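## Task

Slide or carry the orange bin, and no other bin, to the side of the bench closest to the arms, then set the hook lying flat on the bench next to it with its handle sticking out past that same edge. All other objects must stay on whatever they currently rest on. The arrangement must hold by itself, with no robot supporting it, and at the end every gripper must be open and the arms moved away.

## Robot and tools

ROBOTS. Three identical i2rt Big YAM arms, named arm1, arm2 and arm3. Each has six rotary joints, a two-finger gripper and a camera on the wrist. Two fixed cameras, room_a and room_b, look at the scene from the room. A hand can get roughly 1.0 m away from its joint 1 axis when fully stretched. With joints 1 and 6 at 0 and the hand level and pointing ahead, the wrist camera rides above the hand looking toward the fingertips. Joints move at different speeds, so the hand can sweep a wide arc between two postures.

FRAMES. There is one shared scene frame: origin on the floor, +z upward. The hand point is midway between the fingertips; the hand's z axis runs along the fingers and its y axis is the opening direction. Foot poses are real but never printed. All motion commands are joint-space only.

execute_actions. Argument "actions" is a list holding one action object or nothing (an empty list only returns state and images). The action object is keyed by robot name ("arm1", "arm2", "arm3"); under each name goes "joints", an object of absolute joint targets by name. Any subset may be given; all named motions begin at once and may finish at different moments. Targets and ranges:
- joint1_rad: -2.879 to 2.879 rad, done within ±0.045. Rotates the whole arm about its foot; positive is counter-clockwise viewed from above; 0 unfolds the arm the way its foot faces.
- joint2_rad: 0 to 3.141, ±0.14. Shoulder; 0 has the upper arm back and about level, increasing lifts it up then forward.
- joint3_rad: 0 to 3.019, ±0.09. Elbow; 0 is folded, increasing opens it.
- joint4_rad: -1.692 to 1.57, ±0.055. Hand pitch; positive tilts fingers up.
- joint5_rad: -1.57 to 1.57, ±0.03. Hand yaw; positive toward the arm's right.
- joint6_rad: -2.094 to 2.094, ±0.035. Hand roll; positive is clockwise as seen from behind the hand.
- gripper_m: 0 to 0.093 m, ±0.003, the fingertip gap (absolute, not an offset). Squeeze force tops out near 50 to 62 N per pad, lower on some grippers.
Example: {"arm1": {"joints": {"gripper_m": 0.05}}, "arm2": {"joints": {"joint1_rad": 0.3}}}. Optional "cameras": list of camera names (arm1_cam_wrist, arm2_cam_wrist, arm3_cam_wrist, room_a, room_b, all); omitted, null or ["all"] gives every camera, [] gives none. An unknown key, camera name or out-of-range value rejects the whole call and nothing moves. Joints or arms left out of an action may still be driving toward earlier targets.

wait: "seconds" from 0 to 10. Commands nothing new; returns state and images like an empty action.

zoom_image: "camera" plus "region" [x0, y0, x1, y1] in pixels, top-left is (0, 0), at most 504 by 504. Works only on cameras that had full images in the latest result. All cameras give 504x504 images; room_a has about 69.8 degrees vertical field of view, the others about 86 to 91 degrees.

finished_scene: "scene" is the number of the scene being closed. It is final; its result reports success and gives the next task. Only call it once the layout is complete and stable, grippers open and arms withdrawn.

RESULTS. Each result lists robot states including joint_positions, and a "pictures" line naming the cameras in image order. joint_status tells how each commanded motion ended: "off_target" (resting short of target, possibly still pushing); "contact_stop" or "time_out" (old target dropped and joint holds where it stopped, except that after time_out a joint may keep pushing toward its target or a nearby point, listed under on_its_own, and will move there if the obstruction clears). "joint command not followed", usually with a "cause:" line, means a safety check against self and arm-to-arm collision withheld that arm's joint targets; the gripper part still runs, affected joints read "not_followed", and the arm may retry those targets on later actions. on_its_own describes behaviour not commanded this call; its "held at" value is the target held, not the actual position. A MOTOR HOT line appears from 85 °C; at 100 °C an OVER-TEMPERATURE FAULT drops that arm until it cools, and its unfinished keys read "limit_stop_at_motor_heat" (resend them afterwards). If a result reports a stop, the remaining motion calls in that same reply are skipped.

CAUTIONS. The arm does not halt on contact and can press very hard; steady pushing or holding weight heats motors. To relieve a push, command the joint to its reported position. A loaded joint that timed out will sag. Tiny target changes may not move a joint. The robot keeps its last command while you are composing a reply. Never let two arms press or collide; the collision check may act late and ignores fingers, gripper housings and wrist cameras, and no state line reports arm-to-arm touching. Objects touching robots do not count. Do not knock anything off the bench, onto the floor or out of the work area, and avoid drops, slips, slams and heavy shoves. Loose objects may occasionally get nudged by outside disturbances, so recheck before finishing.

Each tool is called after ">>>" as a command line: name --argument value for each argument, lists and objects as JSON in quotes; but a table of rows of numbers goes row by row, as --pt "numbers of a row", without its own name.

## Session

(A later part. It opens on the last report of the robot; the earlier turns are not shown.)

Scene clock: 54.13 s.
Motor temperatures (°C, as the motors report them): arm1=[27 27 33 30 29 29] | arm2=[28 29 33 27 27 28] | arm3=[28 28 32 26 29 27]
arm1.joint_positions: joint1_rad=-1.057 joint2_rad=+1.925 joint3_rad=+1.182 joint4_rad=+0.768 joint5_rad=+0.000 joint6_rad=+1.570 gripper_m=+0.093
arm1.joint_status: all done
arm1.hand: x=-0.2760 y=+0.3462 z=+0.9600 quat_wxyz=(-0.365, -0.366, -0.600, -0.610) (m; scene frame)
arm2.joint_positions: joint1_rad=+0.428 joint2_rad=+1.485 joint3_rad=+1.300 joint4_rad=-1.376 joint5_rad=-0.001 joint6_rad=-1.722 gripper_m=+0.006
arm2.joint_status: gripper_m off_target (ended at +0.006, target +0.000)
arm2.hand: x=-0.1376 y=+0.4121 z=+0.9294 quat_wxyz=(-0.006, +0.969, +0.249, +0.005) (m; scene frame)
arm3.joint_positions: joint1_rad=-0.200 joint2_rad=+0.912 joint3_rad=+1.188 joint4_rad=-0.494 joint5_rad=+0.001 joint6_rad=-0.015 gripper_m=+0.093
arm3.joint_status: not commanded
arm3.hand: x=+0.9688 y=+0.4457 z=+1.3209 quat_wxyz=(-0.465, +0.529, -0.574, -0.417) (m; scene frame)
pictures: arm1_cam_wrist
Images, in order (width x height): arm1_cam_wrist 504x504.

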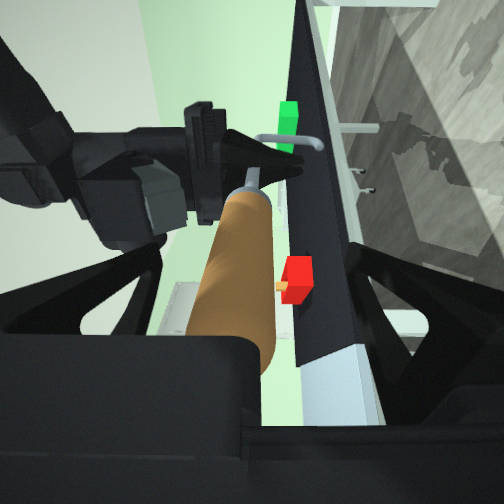

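>>> execute_actions --actions '[{"arm1":{"joints":{"gripper_m":0.0}}}]' --cameras '["arm1_cam_wrist"]'

Scene clock: 55.00 s.
Motor temperatures (°C, as the motors report them): arm1=[27 27 33 30 29 29] | arm2=[28 29 33 27 27 28] | arm3=[28 28 32 26 29 27]
arm1.joint_positions: joint1_rad=-1.057 joint2_rad=+1.925 joint3_rad=+1.188 joint4_rad=+0.770 joint5_rad=+0.000 joint6_rad=+1.571 gripper_m=+0.029
arm1.joint_status: gripper_m off_target (ended at +0.029, target +0.000)
arm1.hand: x=-0.2746 y=+0.3469 z=+0.9630 quat_wxyz=(-0.366, -0.365, -0.598, -0.612) (m; scene frame)
arm2.joint_positions: joint1_rad=+0.428 joint2_rad=+1.485 joint3_rad=+1.300 joint4_rad=-1.376 joint5_rad=+0.011 joint6_rad=-1.723 gripper_m=+0.006
arm2.joint_status: not commanded
arm2.hand: x=-0.1354 y=+0.4128 z=+0.9296 quat_wxyz=(-0.007, +0.969, +0.249, +0.011) (m; scene frame)
arm3.joint_positions: joint1_rad=-0.200 joint2_rad=+0.912 joint3_rad=+1.188 joint4_rad=-0.494 joint5_rad=+0.001 joint6_rad=-0.015 gripper_m=+0.093
arm3.joint_status: not commanded
arm3.hand: x=+0.9688 y=+0.4457 z=+1.3209 quat_wxyz=(-0.465, +0.529, -0.574, -0.417) (m; scene frame)
pictures: arm1_cam_wrist
Images, in order (width x height): arm1_cam_wrist 504x504.

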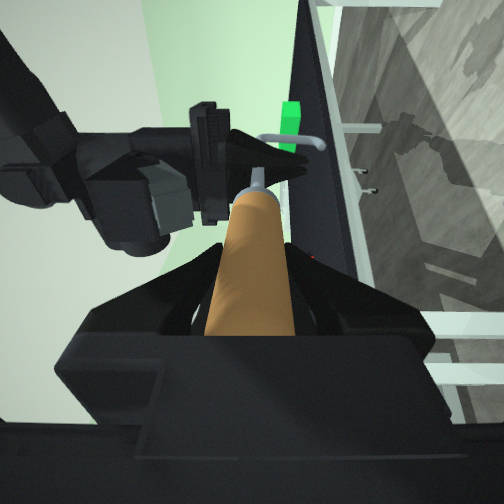

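>>> execute_actions --actions '[{"arm2":{"joints":{"joint3_rad":1.66,"joint4_rad":-1.66,"gripper_m":0.093}},"arm1":{"joints":{"joint3_rad":1.25,"joint4_rad":0.80,"gripper_m":0.0}}}]' --cameras '["arm1_cam_wrist","room_a"]'

Scene clock: 56.50 s.
Motor temperatures (°C, as the motors report them): arm1=[27 27 33 30 29 29] | arm2=[28 29 33 27 27 28] | arm3=[28 28 33 26 29 27]
arm1.joint_positions: joint1_rad=-1.057 joint2_rad=+1.966 joint3_rad=+1.189 joint4_rad=+0.768 joint5_rad=+0.000 joint6_rad=+1.571 gripper_m=+0.029
arm1.joint_status: gripper_m off_target (ended at +0.029, target +0.000); the others done
arm1.hand: x=-0.2723 y=+0.3481 z=+0.9336 quat_wxyz=(-0.359, -0.372, -0.611, -0.600) (m; scene frame)
arm2.joint_positions: joint1_rad=+0.428 joint2_rad=+1.450 joint3_rad=+1.625 joint4_rad=-1.650 joint5_rad=+0.004 joint6_rad=-1.723 gripper_m=+0.093
arm2.joint_status: all done
arm2.hand: x=-0.1410 y=+0.4194 z=+1.0687 quat_wxyz=(-0.050, +0.967, +0.249, +0.003) (m; scene frame)
arm3.joint_positions: joint1_rad=-0.200 joint2_rad=+0.912 joint3_rad=+1.188 joint4_rad=-0.494 joint5_rad=+0.001 joint6_rad=-0.015 gripper_m=+0.093
arm3.joint_status: not commanded
arm3.hand: x=+0.9688 y=+0.4457 z=+1.3209 quat_wxyz=(-0.465, +0.529, -0.574, -0.417) (m; scene frame)
pictures: arm1_cam_wrist, room_a
Images, in order (width x height): arm1_cam_wrist 504x504, room_a 504x504.

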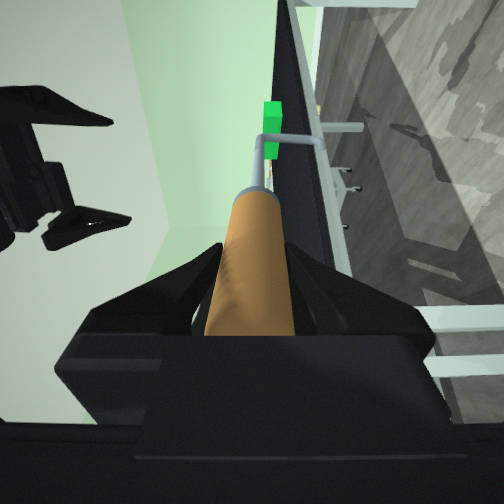

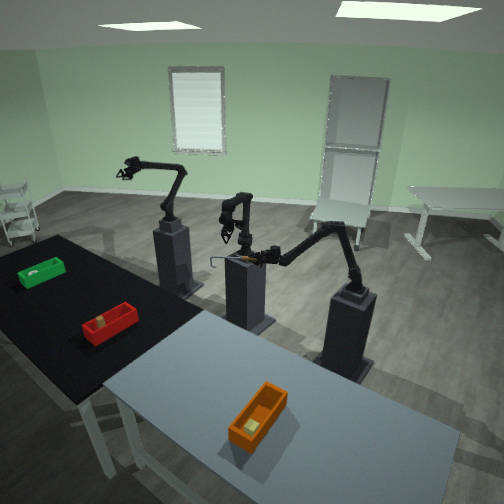

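>>> execute_actions --actions '[{"arm1":{"joints":{"joint1_rad":0.062,"joint2_rad":2.0,"joint3_rad":1.924,"joint4_rad":0.324,"gripper_m":0.0}},"arm2":{"joints":{"joint1_rad":0.0,"joint2_rad":0.85,"joint3_rad":1.5,"joint4_rad":-1.4,"joint6_rad":-1.0}}}]' --cameras '["arm1_cam_wrist","room_a","room_b"]'

Scene clock: 61.73 s.
Motor temperatures (°C, as the motors report them): arm1=[27 27 34 30 29 29] | arm2=[28 29 33 27 27 28] | arm3=[28 27 33 26 29 27]
arm1.joint_positions: joint1_rad=+0.056 joint2_rad=+2.041 joint3_rad=+1.866 joint4_rad=+0.295 joint5_rad=+0.002 joint6_rad=+1.572 gripper_m=+0.029
arm1.joint_status: gripper_m off_target (ended at +0.029, target +0.000); the others done
arm1.hand: x=-0.9544 y=+0.8737 z=+1.1617 quat_wxyz=(+0.015, +0.002, -0.663, -0.748) (m; scene frame)
arm2.joint_positions: joint1_rad=+0.002 joint2_rad=+0.856 joint3_rad=+1.490 joint4_rad=-1.411 joint5_rad=+0.001 joint6_rad=-1.008 gripper_m=+0.093
arm2.joint_status: all done
arm2.hand: x=+0.0321 y=+0.3085 z=+1.2482 quat_wxyz=(-0.380, +0.875, -0.287, -0.089) (m; scene frame)
arm3.joint_positions: joint1_rad=-0.200 joint2_rad=+0.912 joint3_rad=+1.188 joint4_rad=-0.494 joint5_rad=+0.001 joint6_rad=-0.015 gripper_m=+0.093
arm3.joint_status: not commanded
arm3.hand: x=+0.9688 y=+0.4457 z=+1.3209 quat_wxyz=(-0.465, +0.529, -0.574, -0.417) (m; scene frame)
pictures: arm1_cam_wrist, room_a, room_b
Images, in order (width x height): arm1_cam_wrist 504x504, room_a 504x504, room_b 504x504.

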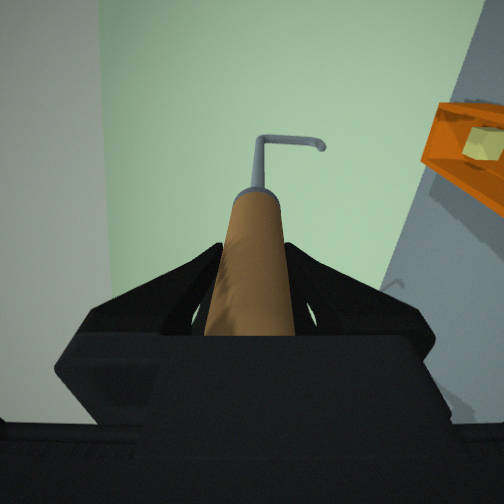

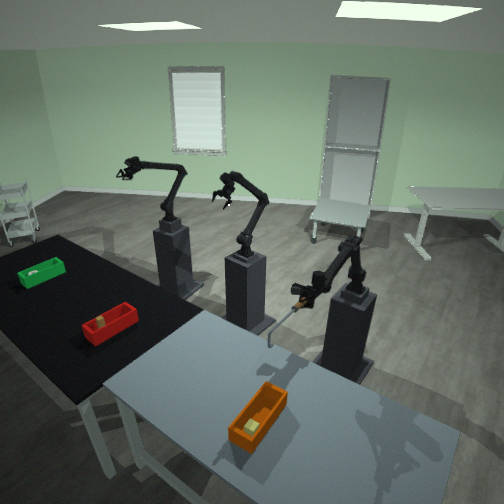

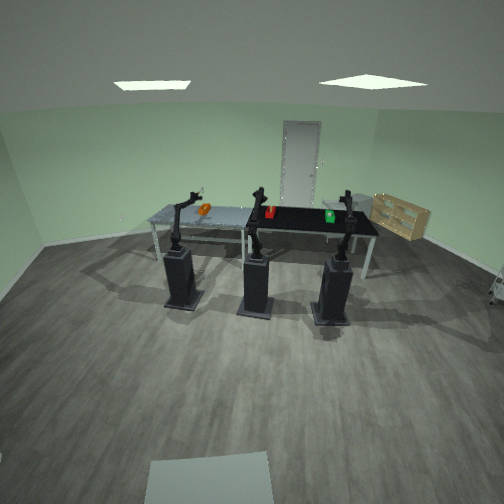

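>>> execute_actions --actions '[{"arm1":{"joints":{"joint1_rad":0.072,"joint2_rad":2.245,"gripper_m":0.0}}}]' --cameras '["arm1_cam_wrist","room_a"]'

Scene clock: 64.13 s.
Motor temperatures (°C, as the motors report them): arm1=[27 28 34 30 29 29] | arm2=[28 29 33 27 27 28] | arm3=[28 27 33 26 29 27]
arm1.joint_positions: joint1_rad=+0.057 joint2_rad=+2.294 joint3_rad=+1.867 joint4_rad=+0.290 joint5_rad=+0.002 joint6_rad=+1.573 gripper_m=+0.029
arm1.joint_status: gripper_m off_target (ended at +0.029, target +0.000); the others done
arm1.hand: x=-0.9595 y=+0.9143 z=+0.9393 quat_wxyz=(+0.015, +0.004, -0.753, -0.658) (m; scene frame)
arm2.joint_positions: joint1_rad=+0.002 joint2_rad=+0.856 joint3_rad=+1.490 joint4_rad=-1.411 joint5_rad=+0.001 joint6_rad=-1.008 gripper_m=+0.093
arm2.joint_status: not commanded
arm2.hand: x=+0.0321 y=+0.3085 z=+1.2482 quat_wxyz=(-0.380, +0.875, -0.287, -0.089) (m; scene frame)
arm3.joint_positions: joint1_rad=-0.200 joint2_rad=+0.912 joint3_rad=+1.188 joint4_rad=-0.494 joint5_rad=+0.001 joint6_rad=-0.015 gripper_m=+0.093
arm3.joint_status: not commanded
arm3.hand: x=+0.9688 y=+0.4457 z=+1.3209 quat_wxyz=(-0.465, +0.529, -0.574, -0.417) (m; scene frame)
pictures: arm1_cam_wrist, room_a
Images, in order (width x height): arm1_cam_wrist 504x504, room_a 504x504.

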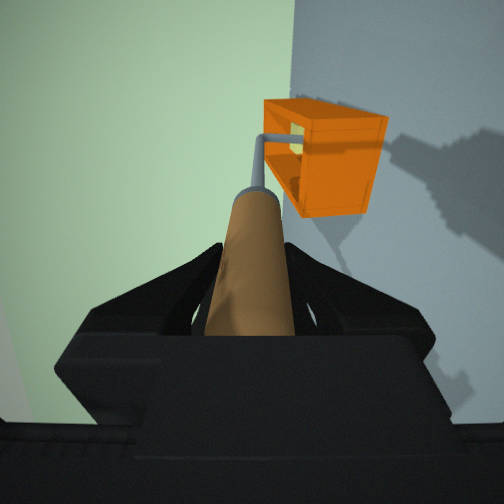

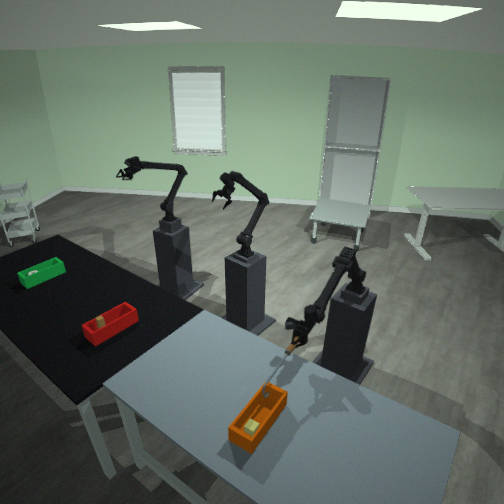

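>>> zoom_image --camera "room_a" --region '[210, 310, 350, 460]'

>>> zoom_image --camera "arm1_cam_wrist" --region '[230, 80, 410, 240]'

Region (210, 310, 350, 460) of room_a's 504x504 image, scaled by 3.360, with more detail than that image has; it fills the left 470 columns of this view, and the rest is white.

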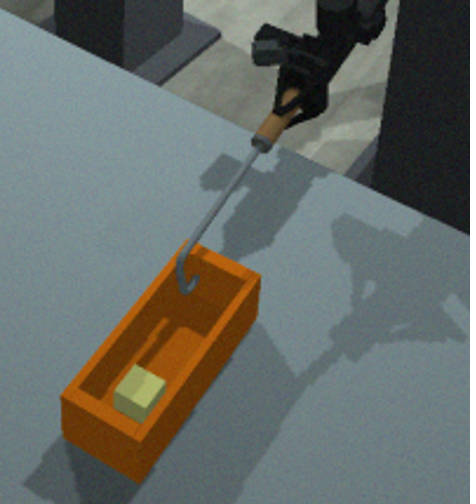

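Region (230, 80, 410, 240) of arm1_cam_wrist's 504x504 image, scaled by 2.800, with more detail than that image has.

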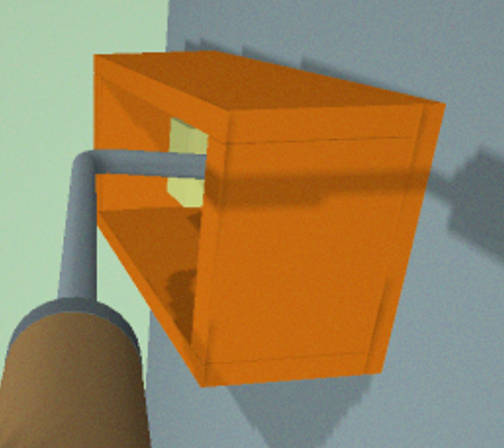

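>>> execute_actions --actions '[{"arm1":{"joints":{"joint2_rad":1.915,"joint3_rad":1.487,"joint4_rad":0.22,"gripper_m":0.0}}}]' --cameras '["arm1_cam_wrist","room_a"]'

Scene clock: 69.37 s.
Motor temperatures (°C, as the motors report them): arm1=[27 28 34 30 29 29] | arm2=[28 29 33 27 27 28] | arm3=[28 27 33 26 29 27]
arm1.joint_positions: joint1_rad=+0.057 joint2_rad=+1.928 joint3_rad=+1.476 joint4_rad=+0.195 joint5_rad=+0.002 joint6_rad=+1.573 gripper_m=+0.029
arm1.joint_status: gripper_m off_target (ended at +0.029, target +0.000); the others done
arm1.hand: x=-0.9557 y=+0.7989 z=+0.9940 quat_wxyz=(+0.015, +0.005, -0.791, -0.611) (m; scene frame)
arm2.joint_positions: joint1_rad=+0.002 joint2_rad=+0.856 joint3_rad=+1.490 joint4_rad=-1.411 joint5_rad=+0.001 joint6_rad=-1.008 gripper_m=+0.093
arm2.joint_status: not commanded
arm2.hand: x=+0.0321 y=+0.3085 z=+1.2482 quat_wxyz=(-0.380, +0.875, -0.287, -0.089) (m; scene frame)
arm3.joint_positions: joint1_rad=-0.200 joint2_rad=+0.912 joint3_rad=+1.188 joint4_rad=-0.494 joint5_rad=+0.001 joint6_rad=-0.015 gripper_m=+0.093
arm3.joint_status: not commanded
arm3.hand: x=+0.9688 y=+0.4457 z=+1.3209 quat_wxyz=(-0.465, +0.529, -0.574, -0.417) (m; scene frame)
pictures: arm1_cam_wrist, room_a
Images, in order (width x height): arm1_cam_wrist 504x504, room_a 504x504.

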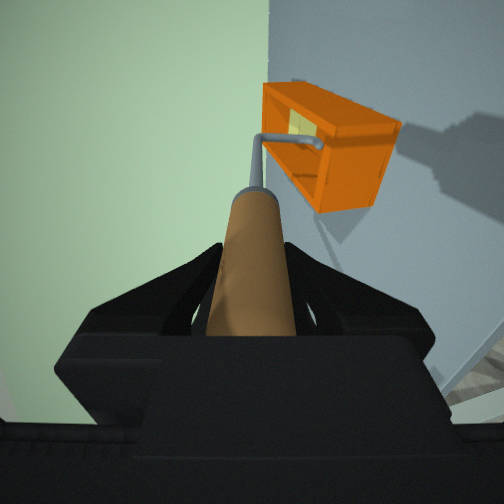

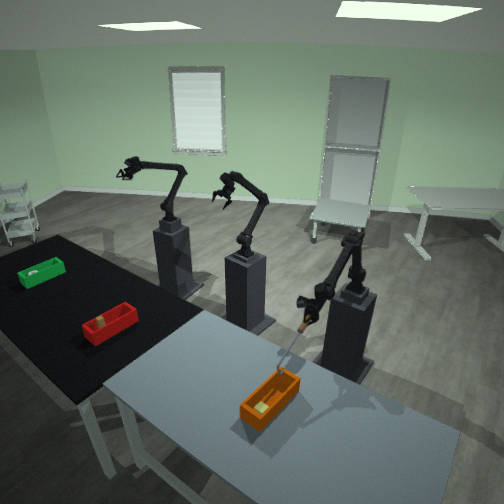

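>>> execute_actions --actions '[]'

Scene clock: 70.87 s.
Motor temperatures (°C, as the motors report them): arm1=[27 28 34 30 29 29] | arm2=[28 29 33 27 27 28] | arm3=[28 27 33 26 29 27]
arm1.joint_positions: joint1_rad=+0.057 joint2_rad=+1.928 joint3_rad=+1.476 joint4_rad=+0.195 joint5_rad=+0.002 joint6_rad=+1.573 gripper_m=+0.029
arm1.joint_status: gripper_m off_target (ended at +0.029, target +0.000); the others done
arm1.hand: x=-0.9557 y=+0.7989 z=+0.9940 quat_wxyz=(+0.015, +0.005, -0.791, -0.611) (m; scene frame)
arm2.joint_positions: joint1_rad=+0.002 joint2_rad=+0.856 joint3_rad=+1.490 joint4_rad=-1.411 joint5_rad=+0.001 joint6_rad=-1.008 gripper_m=+0.093
arm2.joint_status: not commanded
arm2.hand: x=+0.0321 y=+0.3085 z=+1.2482 quat_wxyz=(-0.380, +0.875, -0.287, -0.089) (m; scene frame)
arm3.joint_positions: joint1_rad=-0.200 joint2_rad=+0.912 joint3_rad=+1.188 joint4_rad=-0.494 joint5_rad=+0.001 joint6_rad=-0.015 gripper_m=+0.093
arm3.joint_status: not commanded
arm3.hand: x=+0.9688 y=+0.4457 z=+1.3209 quat_wxyz=(-0.465, +0.529, -0.574, -0.417) (m; scene frame)
pictures: arm1_cam_wrist, arm2_cam_wrist, arm3_cam_wrist, room_a, room_b
Images, in order (width x height): arm1_cam_wrist 504x504, arm2_cam_wrist 504x504, arm3_cam_wrist 504x504, room_a 504x504, room_b 504x504.

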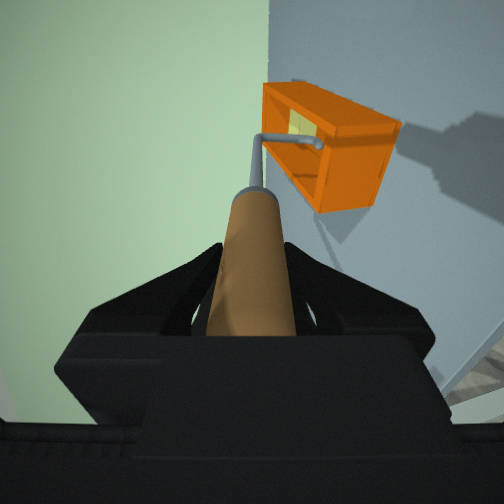

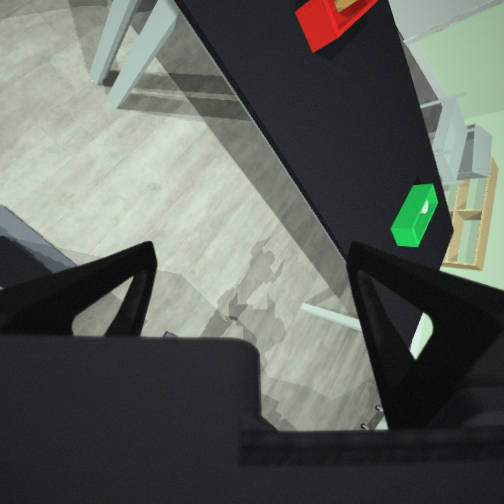

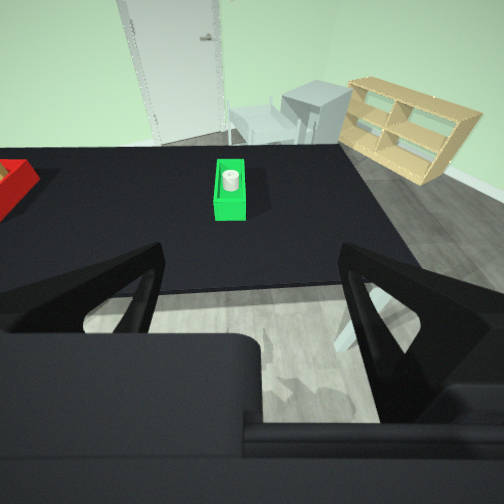

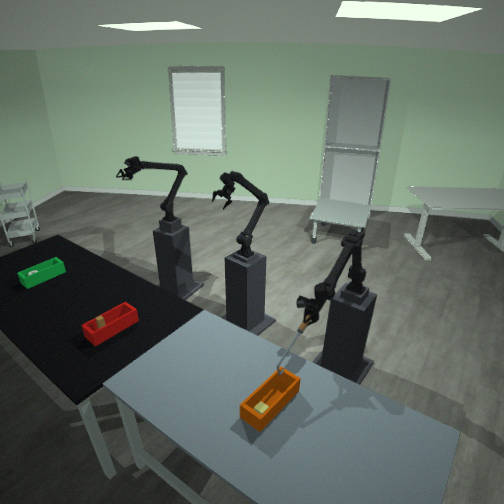

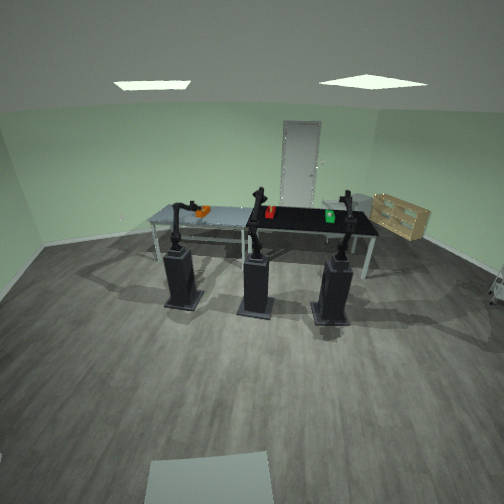

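>>> zoom_image --camera "arm1_cam_wrist" --region '[230, 60, 430, 230]'

>>> zoom_image --camera "room_a" --region '[220, 300, 360, 440]'

Region (230, 60, 430, 230) of arm1_cam_wrist's 504x504 image, scaled by 2.520, with more detail than that image has; it fills the top 428 rows of this view, and the rest is white.

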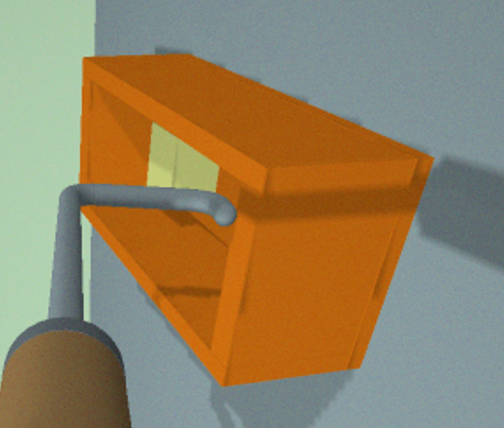

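Region (220, 300, 360, 440) of room_a's 504x504 image, scaled by 3.600, with more detail than that image has.

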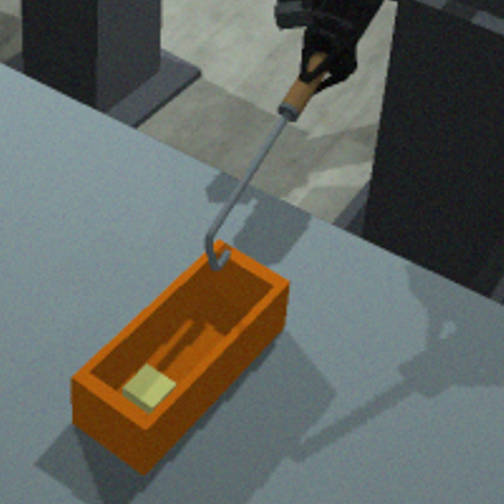

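>>> execute_actions --actions '[{"arm1":{"joints":{"joint2_rad":1.945,"gripper_m":0.0}}}]' --cameras '["arm1_cam_wrist","room_a"]'

Scene clock: 73.43 s.
Motor temperatures (°C, as the motors report them): arm1=[27 28 34 30 29 29] | arm2=[28 29 33 27 27 28] | arm3=[28 27 33 26 29 27]
arm1.joint_positions: joint1_rad=+0.057 joint2_rad=+1.929 joint3_rad=+1.476 joint4_rad=+0.197 joint5_rad=+0.002 joint6_rad=+1.573 gripper_m=+0.029
arm1.joint_status: gripper_m off_target (ended at +0.029, target +0.000); the others done
arm1.hand: x=-0.9557 y=+0.7992 z=+0.9935 quat_wxyz=(+0.015, +0.005, -0.791, -0.612) (m; scene frame)
arm2.joint_positions: joint1_rad=+0.002 joint2_rad=+0.856 joint3_rad=+1.490 joint4_rad=-1.411 joint5_rad=+0.001 joint6_rad=-1.008 gripper_m=+0.093
arm2.joint_status: not commanded
arm2.hand: x=+0.0321 y=+0.3085 z=+1.2482 quat_wxyz=(-0.380, +0.875, -0.287, -0.089) (m; scene frame)
arm3.joint_positions: joint1_rad=-0.200 joint2_rad=+0.912 joint3_rad=+1.188 joint4_rad=-0.494 joint5_rad=+0.001 joint6_rad=-0.015 gripper_m=+0.093
arm3.joint_status: not commanded
arm3.hand: x=+0.9688 y=+0.4457 z=+1.3209 quat_wxyz=(-0.465, +0.529, -0.574, -0.417) (m; scene frame)
pictures: arm1_cam_wrist, room_a
Images, in order (width x height): arm1_cam_wrist 504x504, room_a 504x504.

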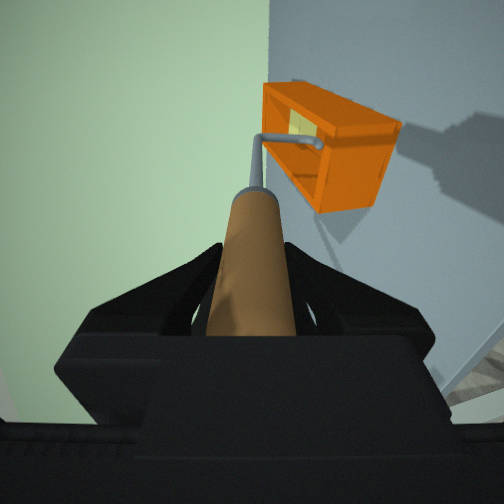

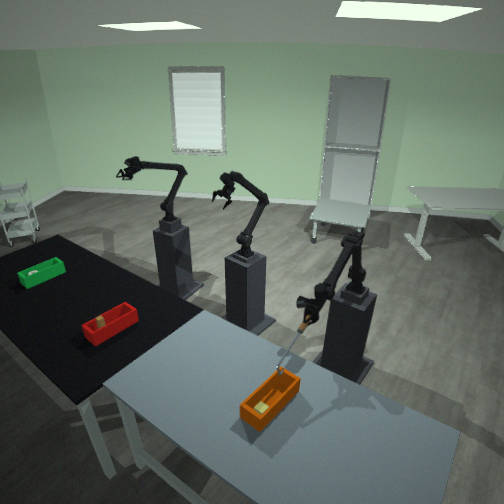

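>>> execute_actions --actions '[{"arm1":{"joints":{"joint2_rad":1.975,"gripper_m":0.0}}}]' --cameras '["arm1_cam_wrist","room_a"]'

Scene clock: 74.70 s.
Motor temperatures (°C, as the motors report them): arm1=[27 28 34 30 29 29] | arm2=[28 29 33 27 27 28] | arm3=[28 27 33 26 29 27]
arm1.joint_positions: joint1_rad=+0.057 joint2_rad=+1.994 joint3_rad=+1.464 joint4_rad=+0.202 joint5_rad=+0.002 joint6_rad=+1.573 gripper_m=+0.029
arm1.joint_status: gripper_m off_target (ended at +0.029, target +0.000); the others done
arm1.hand: x=-0.9567 y=+0.8013 z=+0.9368 quat_wxyz=(+0.015, +0.005, -0.813, -0.582) (m; scene frame)
arm2.joint_positions: joint1_rad=+0.002 joint2_rad=+0.856 joint3_rad=+1.490 joint4_rad=-1.411 joint5_rad=+0.001 joint6_rad=-1.008 gripper_m=+0.093
arm2.joint_status: not commanded
arm2.hand: x=+0.0321 y=+0.3085 z=+1.2482 quat_wxyz=(-0.380, +0.875, -0.287, -0.089) (m; scene frame)
arm3.joint_positions: joint1_rad=-0.200 joint2_rad=+0.912 joint3_rad=+1.188 joint4_rad=-0.494 joint5_rad=+0.001 joint6_rad=-0.015 gripper_m=+0.093
arm3.joint_status: not commanded
arm3.hand: x=+0.9688 y=+0.4457 z=+1.3209 quat_wxyz=(-0.465, +0.529, -0.574, -0.417) (m; scene frame)
pictures: arm1_cam_wrist, room_a
Images, in order (width x height): arm1_cam_wrist 504x504, room_a 504x504.

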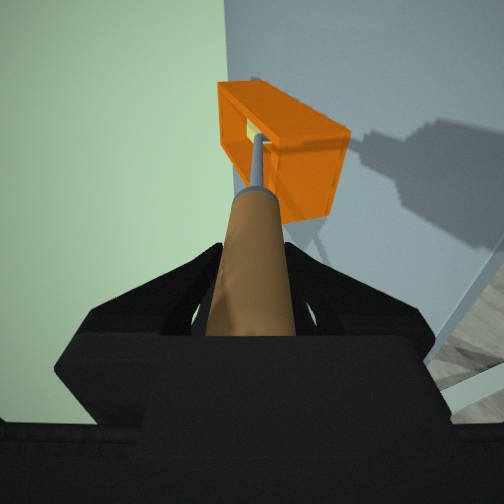

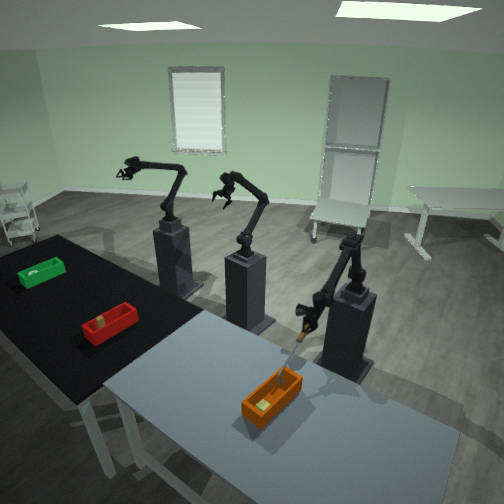

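>>> zoom_image --camera "arm1_cam_wrist" --region '[200, 60, 380, 230]'

>>> zoom_image --camera "room_a" --region '[220, 300, 360, 440]'

Region (200, 60, 380, 230) of arm1_cam_wrist's 504x504 image, scaled by 2.800, with more detail than that image has.

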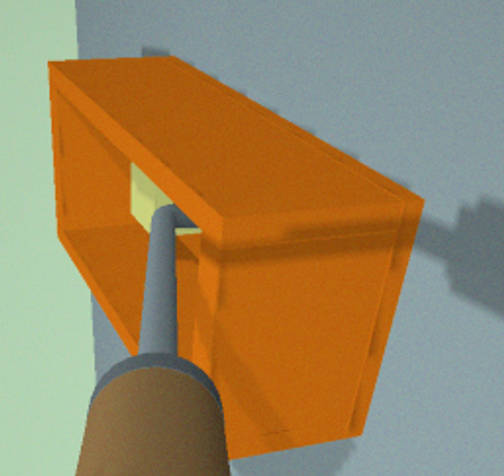

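Region (220, 300, 360, 440) of room_a's 504x504 image, scaled by 3.600, with more detail than that image has.

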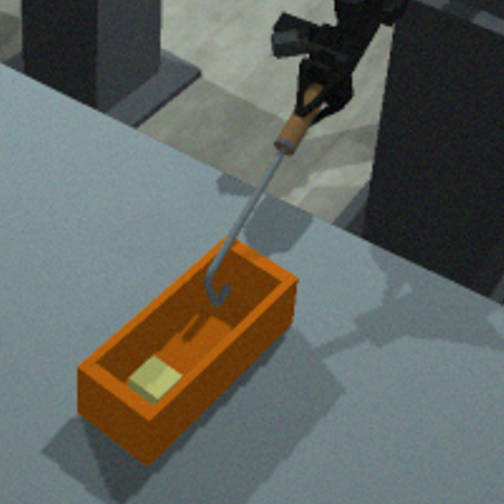

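>>> execute_actions --actions '[{"arm1":{"joints":{"joint2_rad":1.738,"joint3_rad":1.218,"gripper_m":0.0}}}]' --cameras '["arm1_cam_wrist","room_a"]'

Scene clock: 79.70 s.
Motor temperatures (°C, as the motors report them): arm1=[27 28 34 30 29 29] | arm2=[28 29 33 27 27 28] | arm3=[28 27 33 26 29 27]
arm1.joint_positions: joint1_rad=+0.057 joint2_rad=+1.769 joint3_rad=+1.197 joint4_rad=+0.195 joint5_rad=+0.002 joint6_rad=+1.573 gripper_m=+0.029
arm1.joint_status: gripper_m off_target (ended at +0.029, target +0.000); the others done
arm1.hand: x=-0.9540 y=+0.7125 z=+0.9523 quat_wxyz=(+0.015, +0.005, -0.827, -0.562) (m; scene frame)
arm2.joint_positions: joint1_rad=+0.002 joint2_rad=+0.856 joint3_rad=+1.490 joint4_rad=-1.411 joint5_rad=+0.001 joint6_rad=-1.008 gripper_m=+0.093
arm2.joint_status: not commanded
arm2.hand: x=+0.0321 y=+0.3085 z=+1.2482 quat_wxyz=(-0.380, +0.875, -0.287, -0.089) (m; scene frame)
arm3.joint_positions: joint1_rad=-0.200 joint2_rad=+0.912 joint3_rad=+1.188 joint4_rad=-0.494 joint5_rad=+0.001 joint6_rad=-0.015 gripper_m=+0.093
arm3.joint_status: not commanded
arm3.hand: x=+0.9688 y=+0.4457 z=+1.3209 quat_wxyz=(-0.465, +0.529, -0.574, -0.417) (m; scene frame)
pictures: arm1_cam_wrist, room_a
Images, in order (width x height): arm1_cam_wrist 504x504, room_a 504x504.

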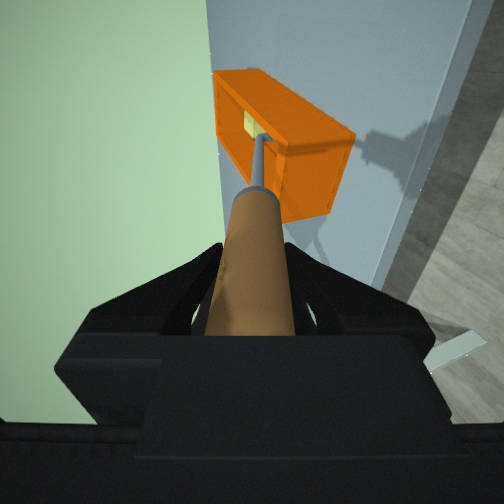

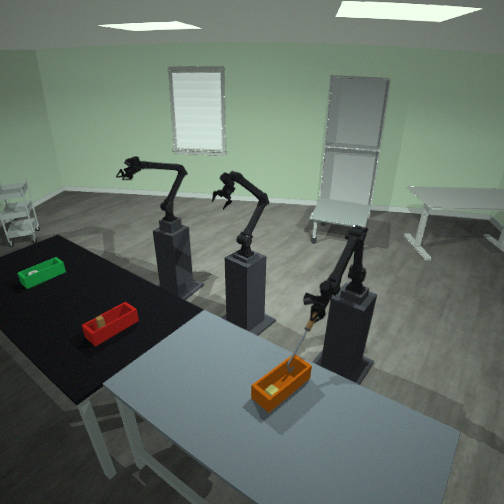

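>>> zoom_image --camera "arm1_cam_wrist" --region '[200, 0, 504, 304]'

>>> zoom_image --camera "room_a" --region '[230, 290, 370, 430]'

Region (200, 0, 504, 304) of arm1_cam_wrist's 504x504 image, scaled by 1.658, with more detail than that image has.

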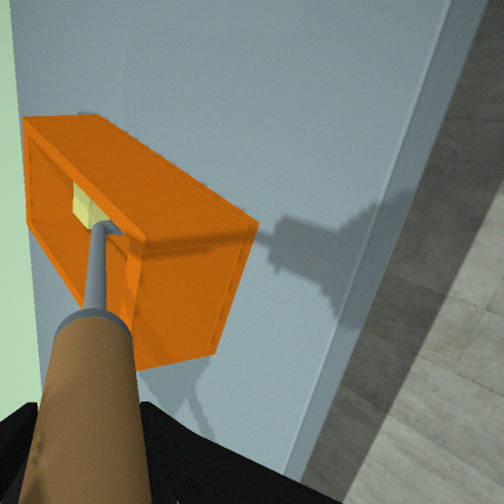

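Region (230, 290, 370, 430) of room_a's 504x504 image, scaled by 3.600, with more detail than that image has.

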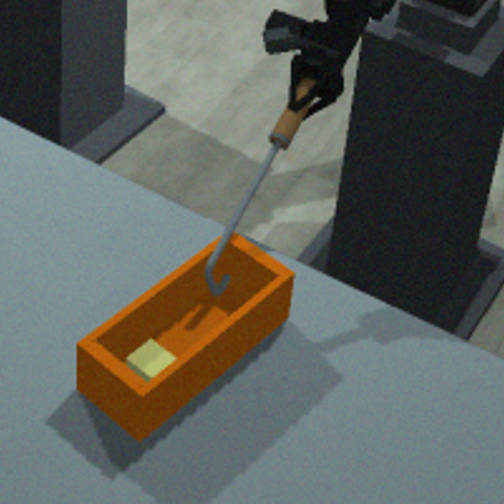

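>>> execute_actions --actions '[{"arm1":{"joints":{"joint1_rad":0.0,"joint2_rad":1.567,"joint3_rad":1.04,"gripper_m":0.0}}}]' --cameras '["arm1_cam_wrist","room_a"]'

>>> zoom_image --camera "arm1_cam_wrist" --region '[200, 0, 504, 304]'

Scene clock: 83.90 s.
Motor temperatures (°C, as the motors report them): arm1=[27 28 34 30 29 29] | arm2=[28 29 33 27 27 28] | arm3=[28 27 33 26 29 27]
arm1.joint_positions: joint1_rad=+0.003 joint2_rad=+1.598 joint3_rad=+1.013 joint4_rad=+0.192 joint5_rad=+0.001 joint6_rad=+1.574 gripper_m=+0.029
arm1.joint_status: gripper_m off_target (ended at +0.029, target +0.000); the others done
arm1.hand: x=-0.9174 y=+0.6452 z=+0.9630 quat_wxyz=(+0.000, -0.017, -0.831, -0.556) (m; scene frame)
arm2.joint_positions: joint1_rad=+0.002 joint2_rad=+0.856 joint3_rad=+1.490 joint4_rad=-1.411 joint5_rad=+0.001 joint6_rad=-1.008 gripper_m=+0.093
arm2.joint_status: not commanded
arm2.hand: x=+0.0321 y=+0.3085 z=+1.2482 quat_wxyz=(-0.380, +0.875, -0.287, -0.089) (m; scene frame)
arm3.joint_positions: joint1_rad=-0.200 joint2_rad=+0.912 joint3_rad=+1.188 joint4_rad=-0.494 joint5_rad=+0.001 joint6_rad=-0.015 gripper_m=+0.093
arm3.joint_status: not commanded
arm3.hand: x=+0.9688 y=+0.4457 z=+1.3209 quat_wxyz=(-0.465, +0.529, -0.574, -0.417) (m; scene frame)
pictures: arm1_cam_wrist, room_a
Images, in order (width x height): arm1_cam_wrist 504x504, room_a 504x504.

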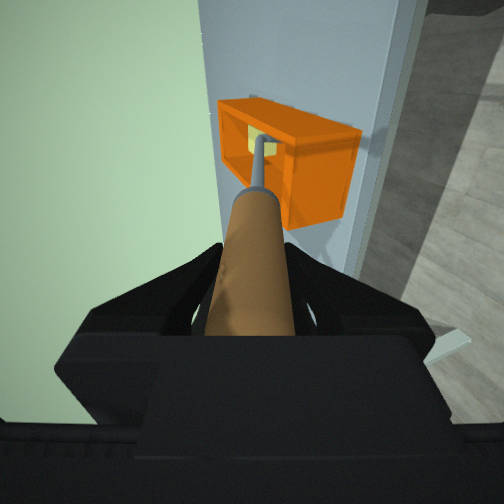

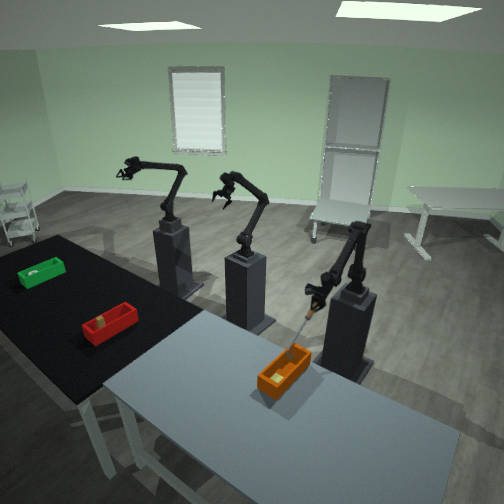

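Region (200, 0, 504, 304) of arm1_cam_wrist's 504x504 image, scaled by 1.658, with more detail than that image has.

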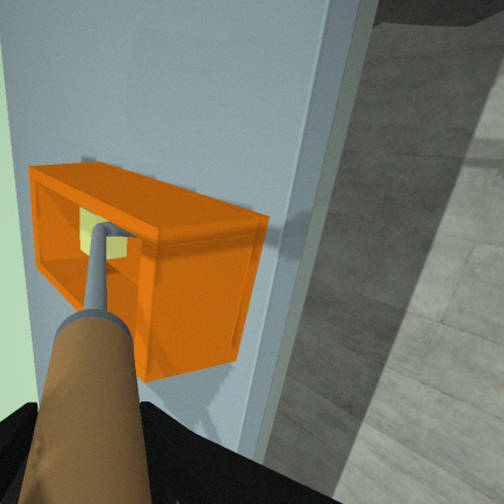

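>>> zoom_image --camera "arm1_cam_wrist" --region '[310, 110, 410, 240]'

Region (310, 110, 410, 240) of arm1_cam_wrist's 504x504 image, scaled by 3.877, with more detail than that image has; it fills the left 388 columns of this view, and the rest is white.

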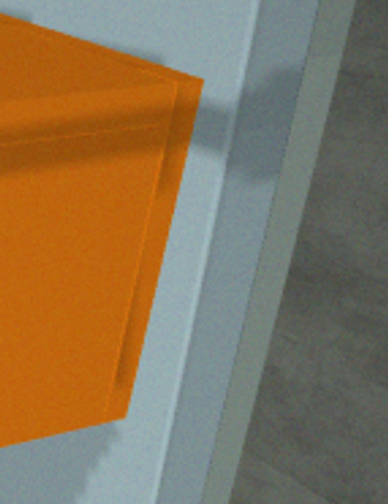

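>>> execute_actions --actions '[{"arm1":{"joints":{"joint2_rad":1.545,"joint3_rad":1.022,"gripper_m":0.0}}}]' --cameras '["arm1_cam_wrist"]'

>>> zoom_image --camera "arm1_cam_wrist" --region '[310, 110, 410, 240]'

Scene clock: 86.10 s.
Motor temperatures (°C, as the motors report them): arm1=[27 28 34 30 29 29] | arm2=[28 29 33 27 27 28] | arm3=[28 27 33 26 29 27]
arm1.joint_positions: joint1_rad=+0.003 joint2_rad=+1.592 joint3_rad=+1.002 joint4_rad=+0.192 joint5_rad=+0.001 joint6_rad=+1.574 gripper_m=+0.029
arm1.joint_status: gripper_m off_target (ended at +0.029, target +0.000); the others done
arm1.hand: x=-0.9176 y=+0.6414 z=+0.9603 quat_wxyz=(+0.000, -0.017, -0.833, -0.553) (m; scene frame)
arm2.joint_positions: joint1_rad=+0.002 joint2_rad=+0.856 joint3_rad=+1.490 joint4_rad=-1.411 joint5_rad=+0.001 joint6_rad=-1.008 gripper_m=+0.093
arm2.joint_status: not commanded
arm2.hand: x=+0.0321 y=+0.3085 z=+1.2482 quat_wxyz=(-0.380, +0.875, -0.287, -0.089) (m; scene frame)
arm3.joint_positions: joint1_rad=-0.200 joint2_rad=+0.912 joint3_rad=+1.188 joint4_rad=-0.494 joint5_rad=+0.001 joint6_rad=-0.015 gripper_m=+0.093
arm3.joint_status: not commanded
arm3.hand: x=+0.9688 y=+0.4457 z=+1.3209 quat_wxyz=(-0.465, +0.529, -0.574, -0.417) (m; scene frame)
pictures: arm1_cam_wrist
Images, in order (width x height): arm1_cam_wrist 504x504.

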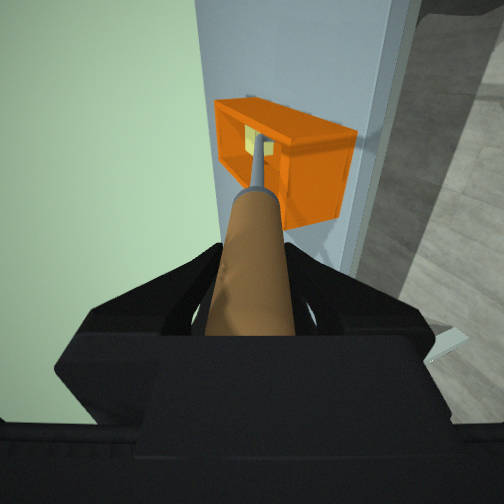

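Region (310, 110, 410, 240) of arm1_cam_wrist's 504x504 image, scaled by 3.877, with more detail than that image has; it fills the left 388 columns of this view, and the rest is white.

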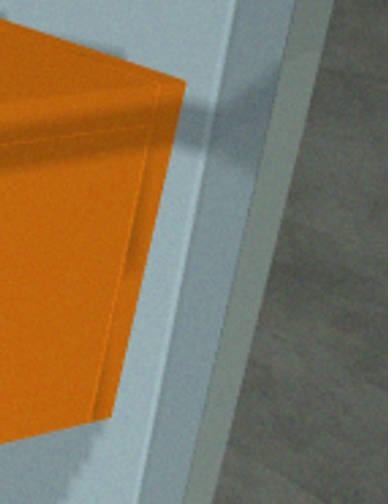

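>>> execute_actions --actions '[{"arm1":{"joints":{"joint2_rad":1.43,"joint3_rad":1.02,"joint4_rad":0.29,"gripper_m":0.0}}}]' --cameras '["arm1_cam_wrist","room_a"]'

Scene clock: 89.10 s.
Motor temperatures (°C, as the motors report them): arm1=[27 28 34 30 29 29] | arm2=[28 29 33 27 27 28] | arm3=[28 27 33 26 29 27]
arm1.joint_positions: joint1_rad=+0.003 joint2_rad=+1.445 joint3_rad=+0.983 joint4_rad=+0.251 joint5_rad=+0.001 joint6_rad=+1.574 gripper_m=+0.029
arm1.joint_status: gripper_m off_target (ended at +0.029, target +0.000); the others done
arm1.hand: x=-0.9165 y=+0.6237 z=+1.0533 quat_wxyz=(-0.001, -0.017, -0.777, -0.629) (m; scene frame)
arm2.joint_positions: joint1_rad=+0.002 joint2_rad=+0.856 joint3_rad=+1.490 joint4_rad=-1.411 joint5_rad=+0.001 joint6_rad=-1.008 gripper_m=+0.093
arm2.joint_status: not commanded
arm2.hand: x=+0.0321 y=+0.3085 z=+1.2482 quat_wxyz=(-0.380, +0.875, -0.287, -0.089) (m; scene frame)
arm3.joint_positions: joint1_rad=-0.200 joint2_rad=+0.912 joint3_rad=+1.188 joint4_rad=-0.494 joint5_rad=+0.001 joint6_rad=-0.015 gripper_m=+0.093
arm3.joint_status: not commanded
arm3.hand: x=+0.9688 y=+0.4457 z=+1.3209 quat_wxyz=(-0.465, +0.529, -0.574, -0.417) (m; scene frame)
pictures: arm1_cam_wrist, room_a
Images, in order (width x height): arm1_cam_wrist 504x504, room_a 504x504.

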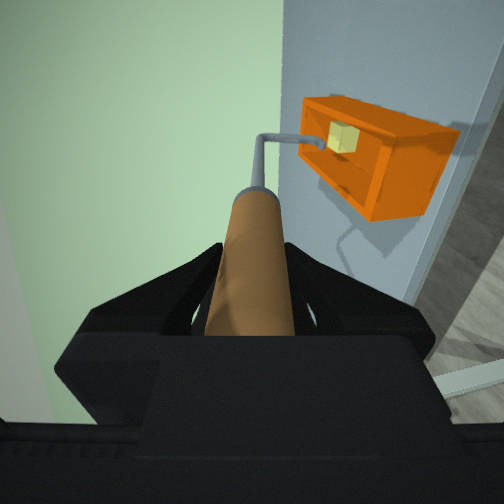

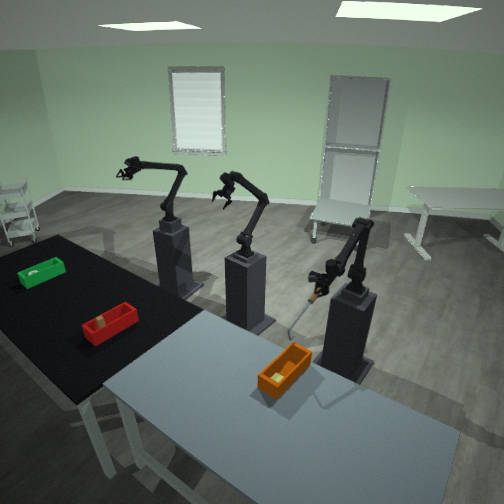

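>>> execute_actions --actions '[{"arm1":{"joints":{"joint1_rad":-0.14,"joint2_rad":2.105,"joint3_rad":1.335,"joint4_rad":0.845,"joint5_rad":-0.1,"joint6_rad":0.0,"gripper_m":0.0}}}]' --cameras '["arm1_cam_wrist","room_a"]'

Scene clock: 91.87 s.
Motor temperatures (°C, as the motors report them): arm1=[27 28 34 30 29 29] | arm2=[28 29 33 27 27 28] | arm3=[28 27 33 26 29 27]
arm1.joint_positions: joint1_rad=-0.151 joint2_rad=+2.155 joint3_rad=+1.291 joint4_rad=+0.792 joint5_rad=-0.100 joint6_rad=+0.019 gripper_m=+0.029
arm1.joint_status: gripper_m off_target (ended at +0.029, target +0.000); the others done
arm1.hand: x=-0.8131 y=+0.7703 z=+0.8599 quat_wxyz=(-0.490, +0.485, -0.548, -0.473) (m; scene frame)
arm2.joint_positions: joint1_rad=+0.002 joint2_rad=+0.856 joint3_rad=+1.490 joint4_rad=-1.411 joint5_rad=+0.001 joint6_rad=-1.008 gripper_m=+0.093
arm2.joint_status: not commanded
arm2.hand: x=+0.0321 y=+0.3085 z=+1.2482 quat_wxyz=(-0.380, +0.875, -0.287, -0.089) (m; scene frame)
arm3.joint_positions: joint1_rad=-0.200 joint2_rad=+0.912 joint3_rad=+1.188 joint4_rad=-0.494 joint5_rad=+0.001 joint6_rad=-0.015 gripper_m=+0.093
arm3.joint_status: not commanded
arm3.hand: x=+0.9688 y=+0.4457 z=+1.3209 quat_wxyz=(-0.465, +0.529, -0.574, -0.417) (m; scene frame)
pictures: arm1_cam_wrist, room_a
Images, in order (width x height): arm1_cam_wrist 504x504, room_a 504x504.

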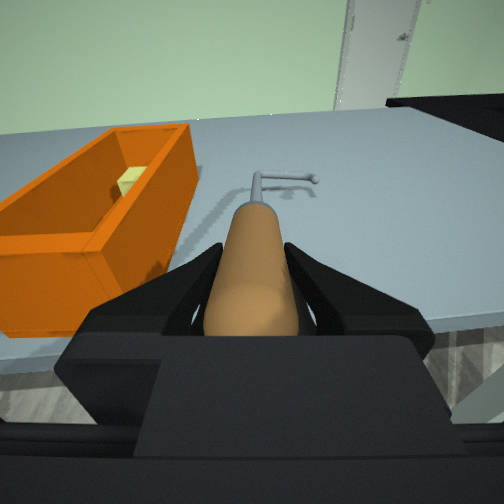

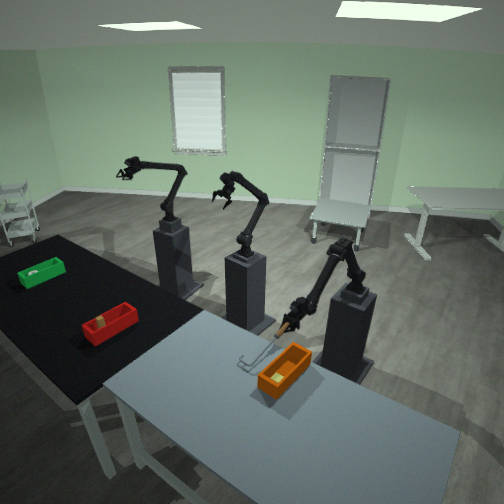

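>>> execute_actions --actions '[{"arm1":{"joints":{"joint2_rad":2.248,"joint3_rad":1.335,"joint4_rad":1.022,"joint6_rad":-0.02,"gripper_m":0.0}}}]' --cameras '["arm1_cam_wrist","room_a"]'

Scene clock: 94.13 s.
Motor temperatures (°C, as the motors report them): arm1=[27 28 34 30 29 29] | arm2=[28 29 33 27 27 28] | arm3=[28 27 33 26 29 27]
arm1.joint_positions: joint1_rad=-0.151 joint2_rad=+2.279 joint3_rad=+1.291 joint4_rad=+0.980 joint5_rad=-0.100 joint6_rad=-0.008 gripper_m=+0.029
arm1.joint_status: gripper_m off_target (ended at +0.029, target +0.000); the others done
arm1.hand: x=-0.8148 y=+0.7657 z=+0.8127 quat_wxyz=(-0.515, +0.479, -0.524, -0.480) (m; scene frame)
arm2.joint_positions: joint1_rad=+0.002 joint2_rad=+0.856 joint3_rad=+1.490 joint4_rad=-1.411 joint5_rad=+0.001 joint6_rad=-1.008 gripper_m=+0.093
arm2.joint_status: not commanded
arm2.hand: x=+0.0321 y=+0.3085 z=+1.2482 quat_wxyz=(-0.380, +0.875, -0.287, -0.089) (m; scene frame)
arm3.joint_positions: joint1_rad=-0.200 joint2_rad=+0.912 joint3_rad=+1.188 joint4_rad=-0.494 joint5_rad=+0.001 joint6_rad=-0.015 gripper_m=+0.093
arm3.joint_status: not commanded
arm3.hand: x=+0.9688 y=+0.4457 z=+1.3209 quat_wxyz=(-0.465, +0.529, -0.574, -0.417) (m; scene frame)
pictures: arm1_cam_wrist, room_a
Images, in order (width x height): arm1_cam_wrist 504x504, room_a 504x504.

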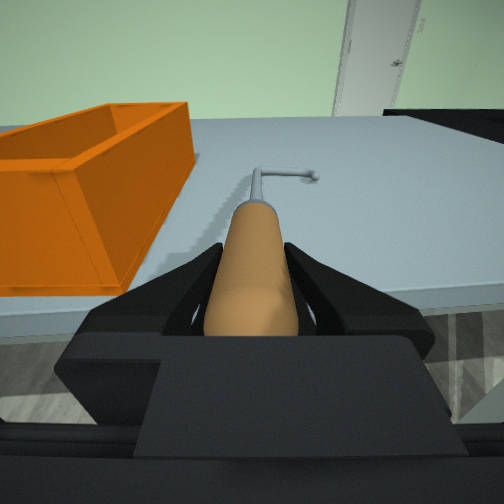

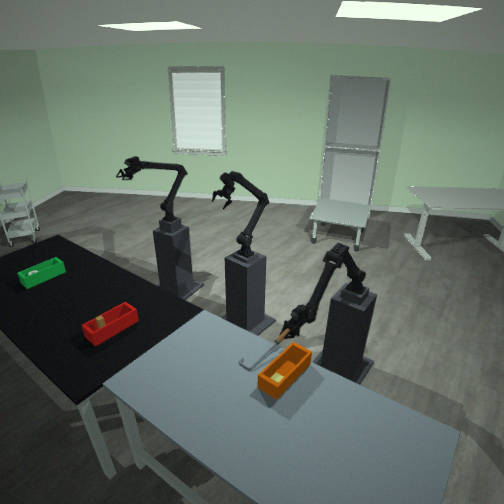

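>>> zoom_image --camera "arm1_cam_wrist" --region '[170, 150, 350, 345]'

>>> zoom_image --camera "room_a" --region '[225, 300, 325, 400]'

Region (170, 150, 350, 345) of arm1_cam_wrist's 504x504 image, scaled by 2.585, with more detail than that image has; it fills the left 465 columns of this view, and the rest is white.

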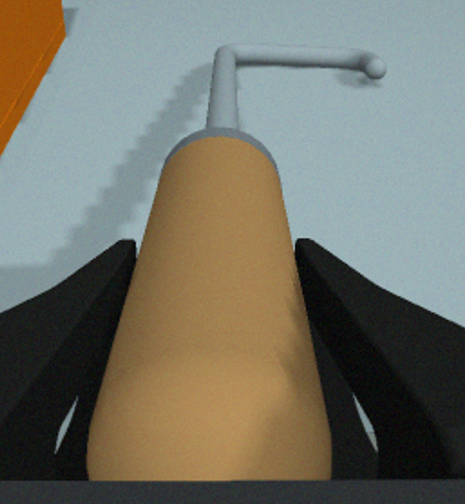

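Region (225, 300, 325, 400) of room_a's 504x504 image, scaled by 5.040, with more detail than that image has.

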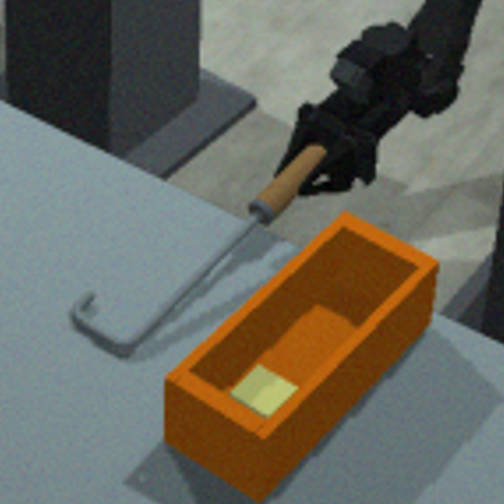

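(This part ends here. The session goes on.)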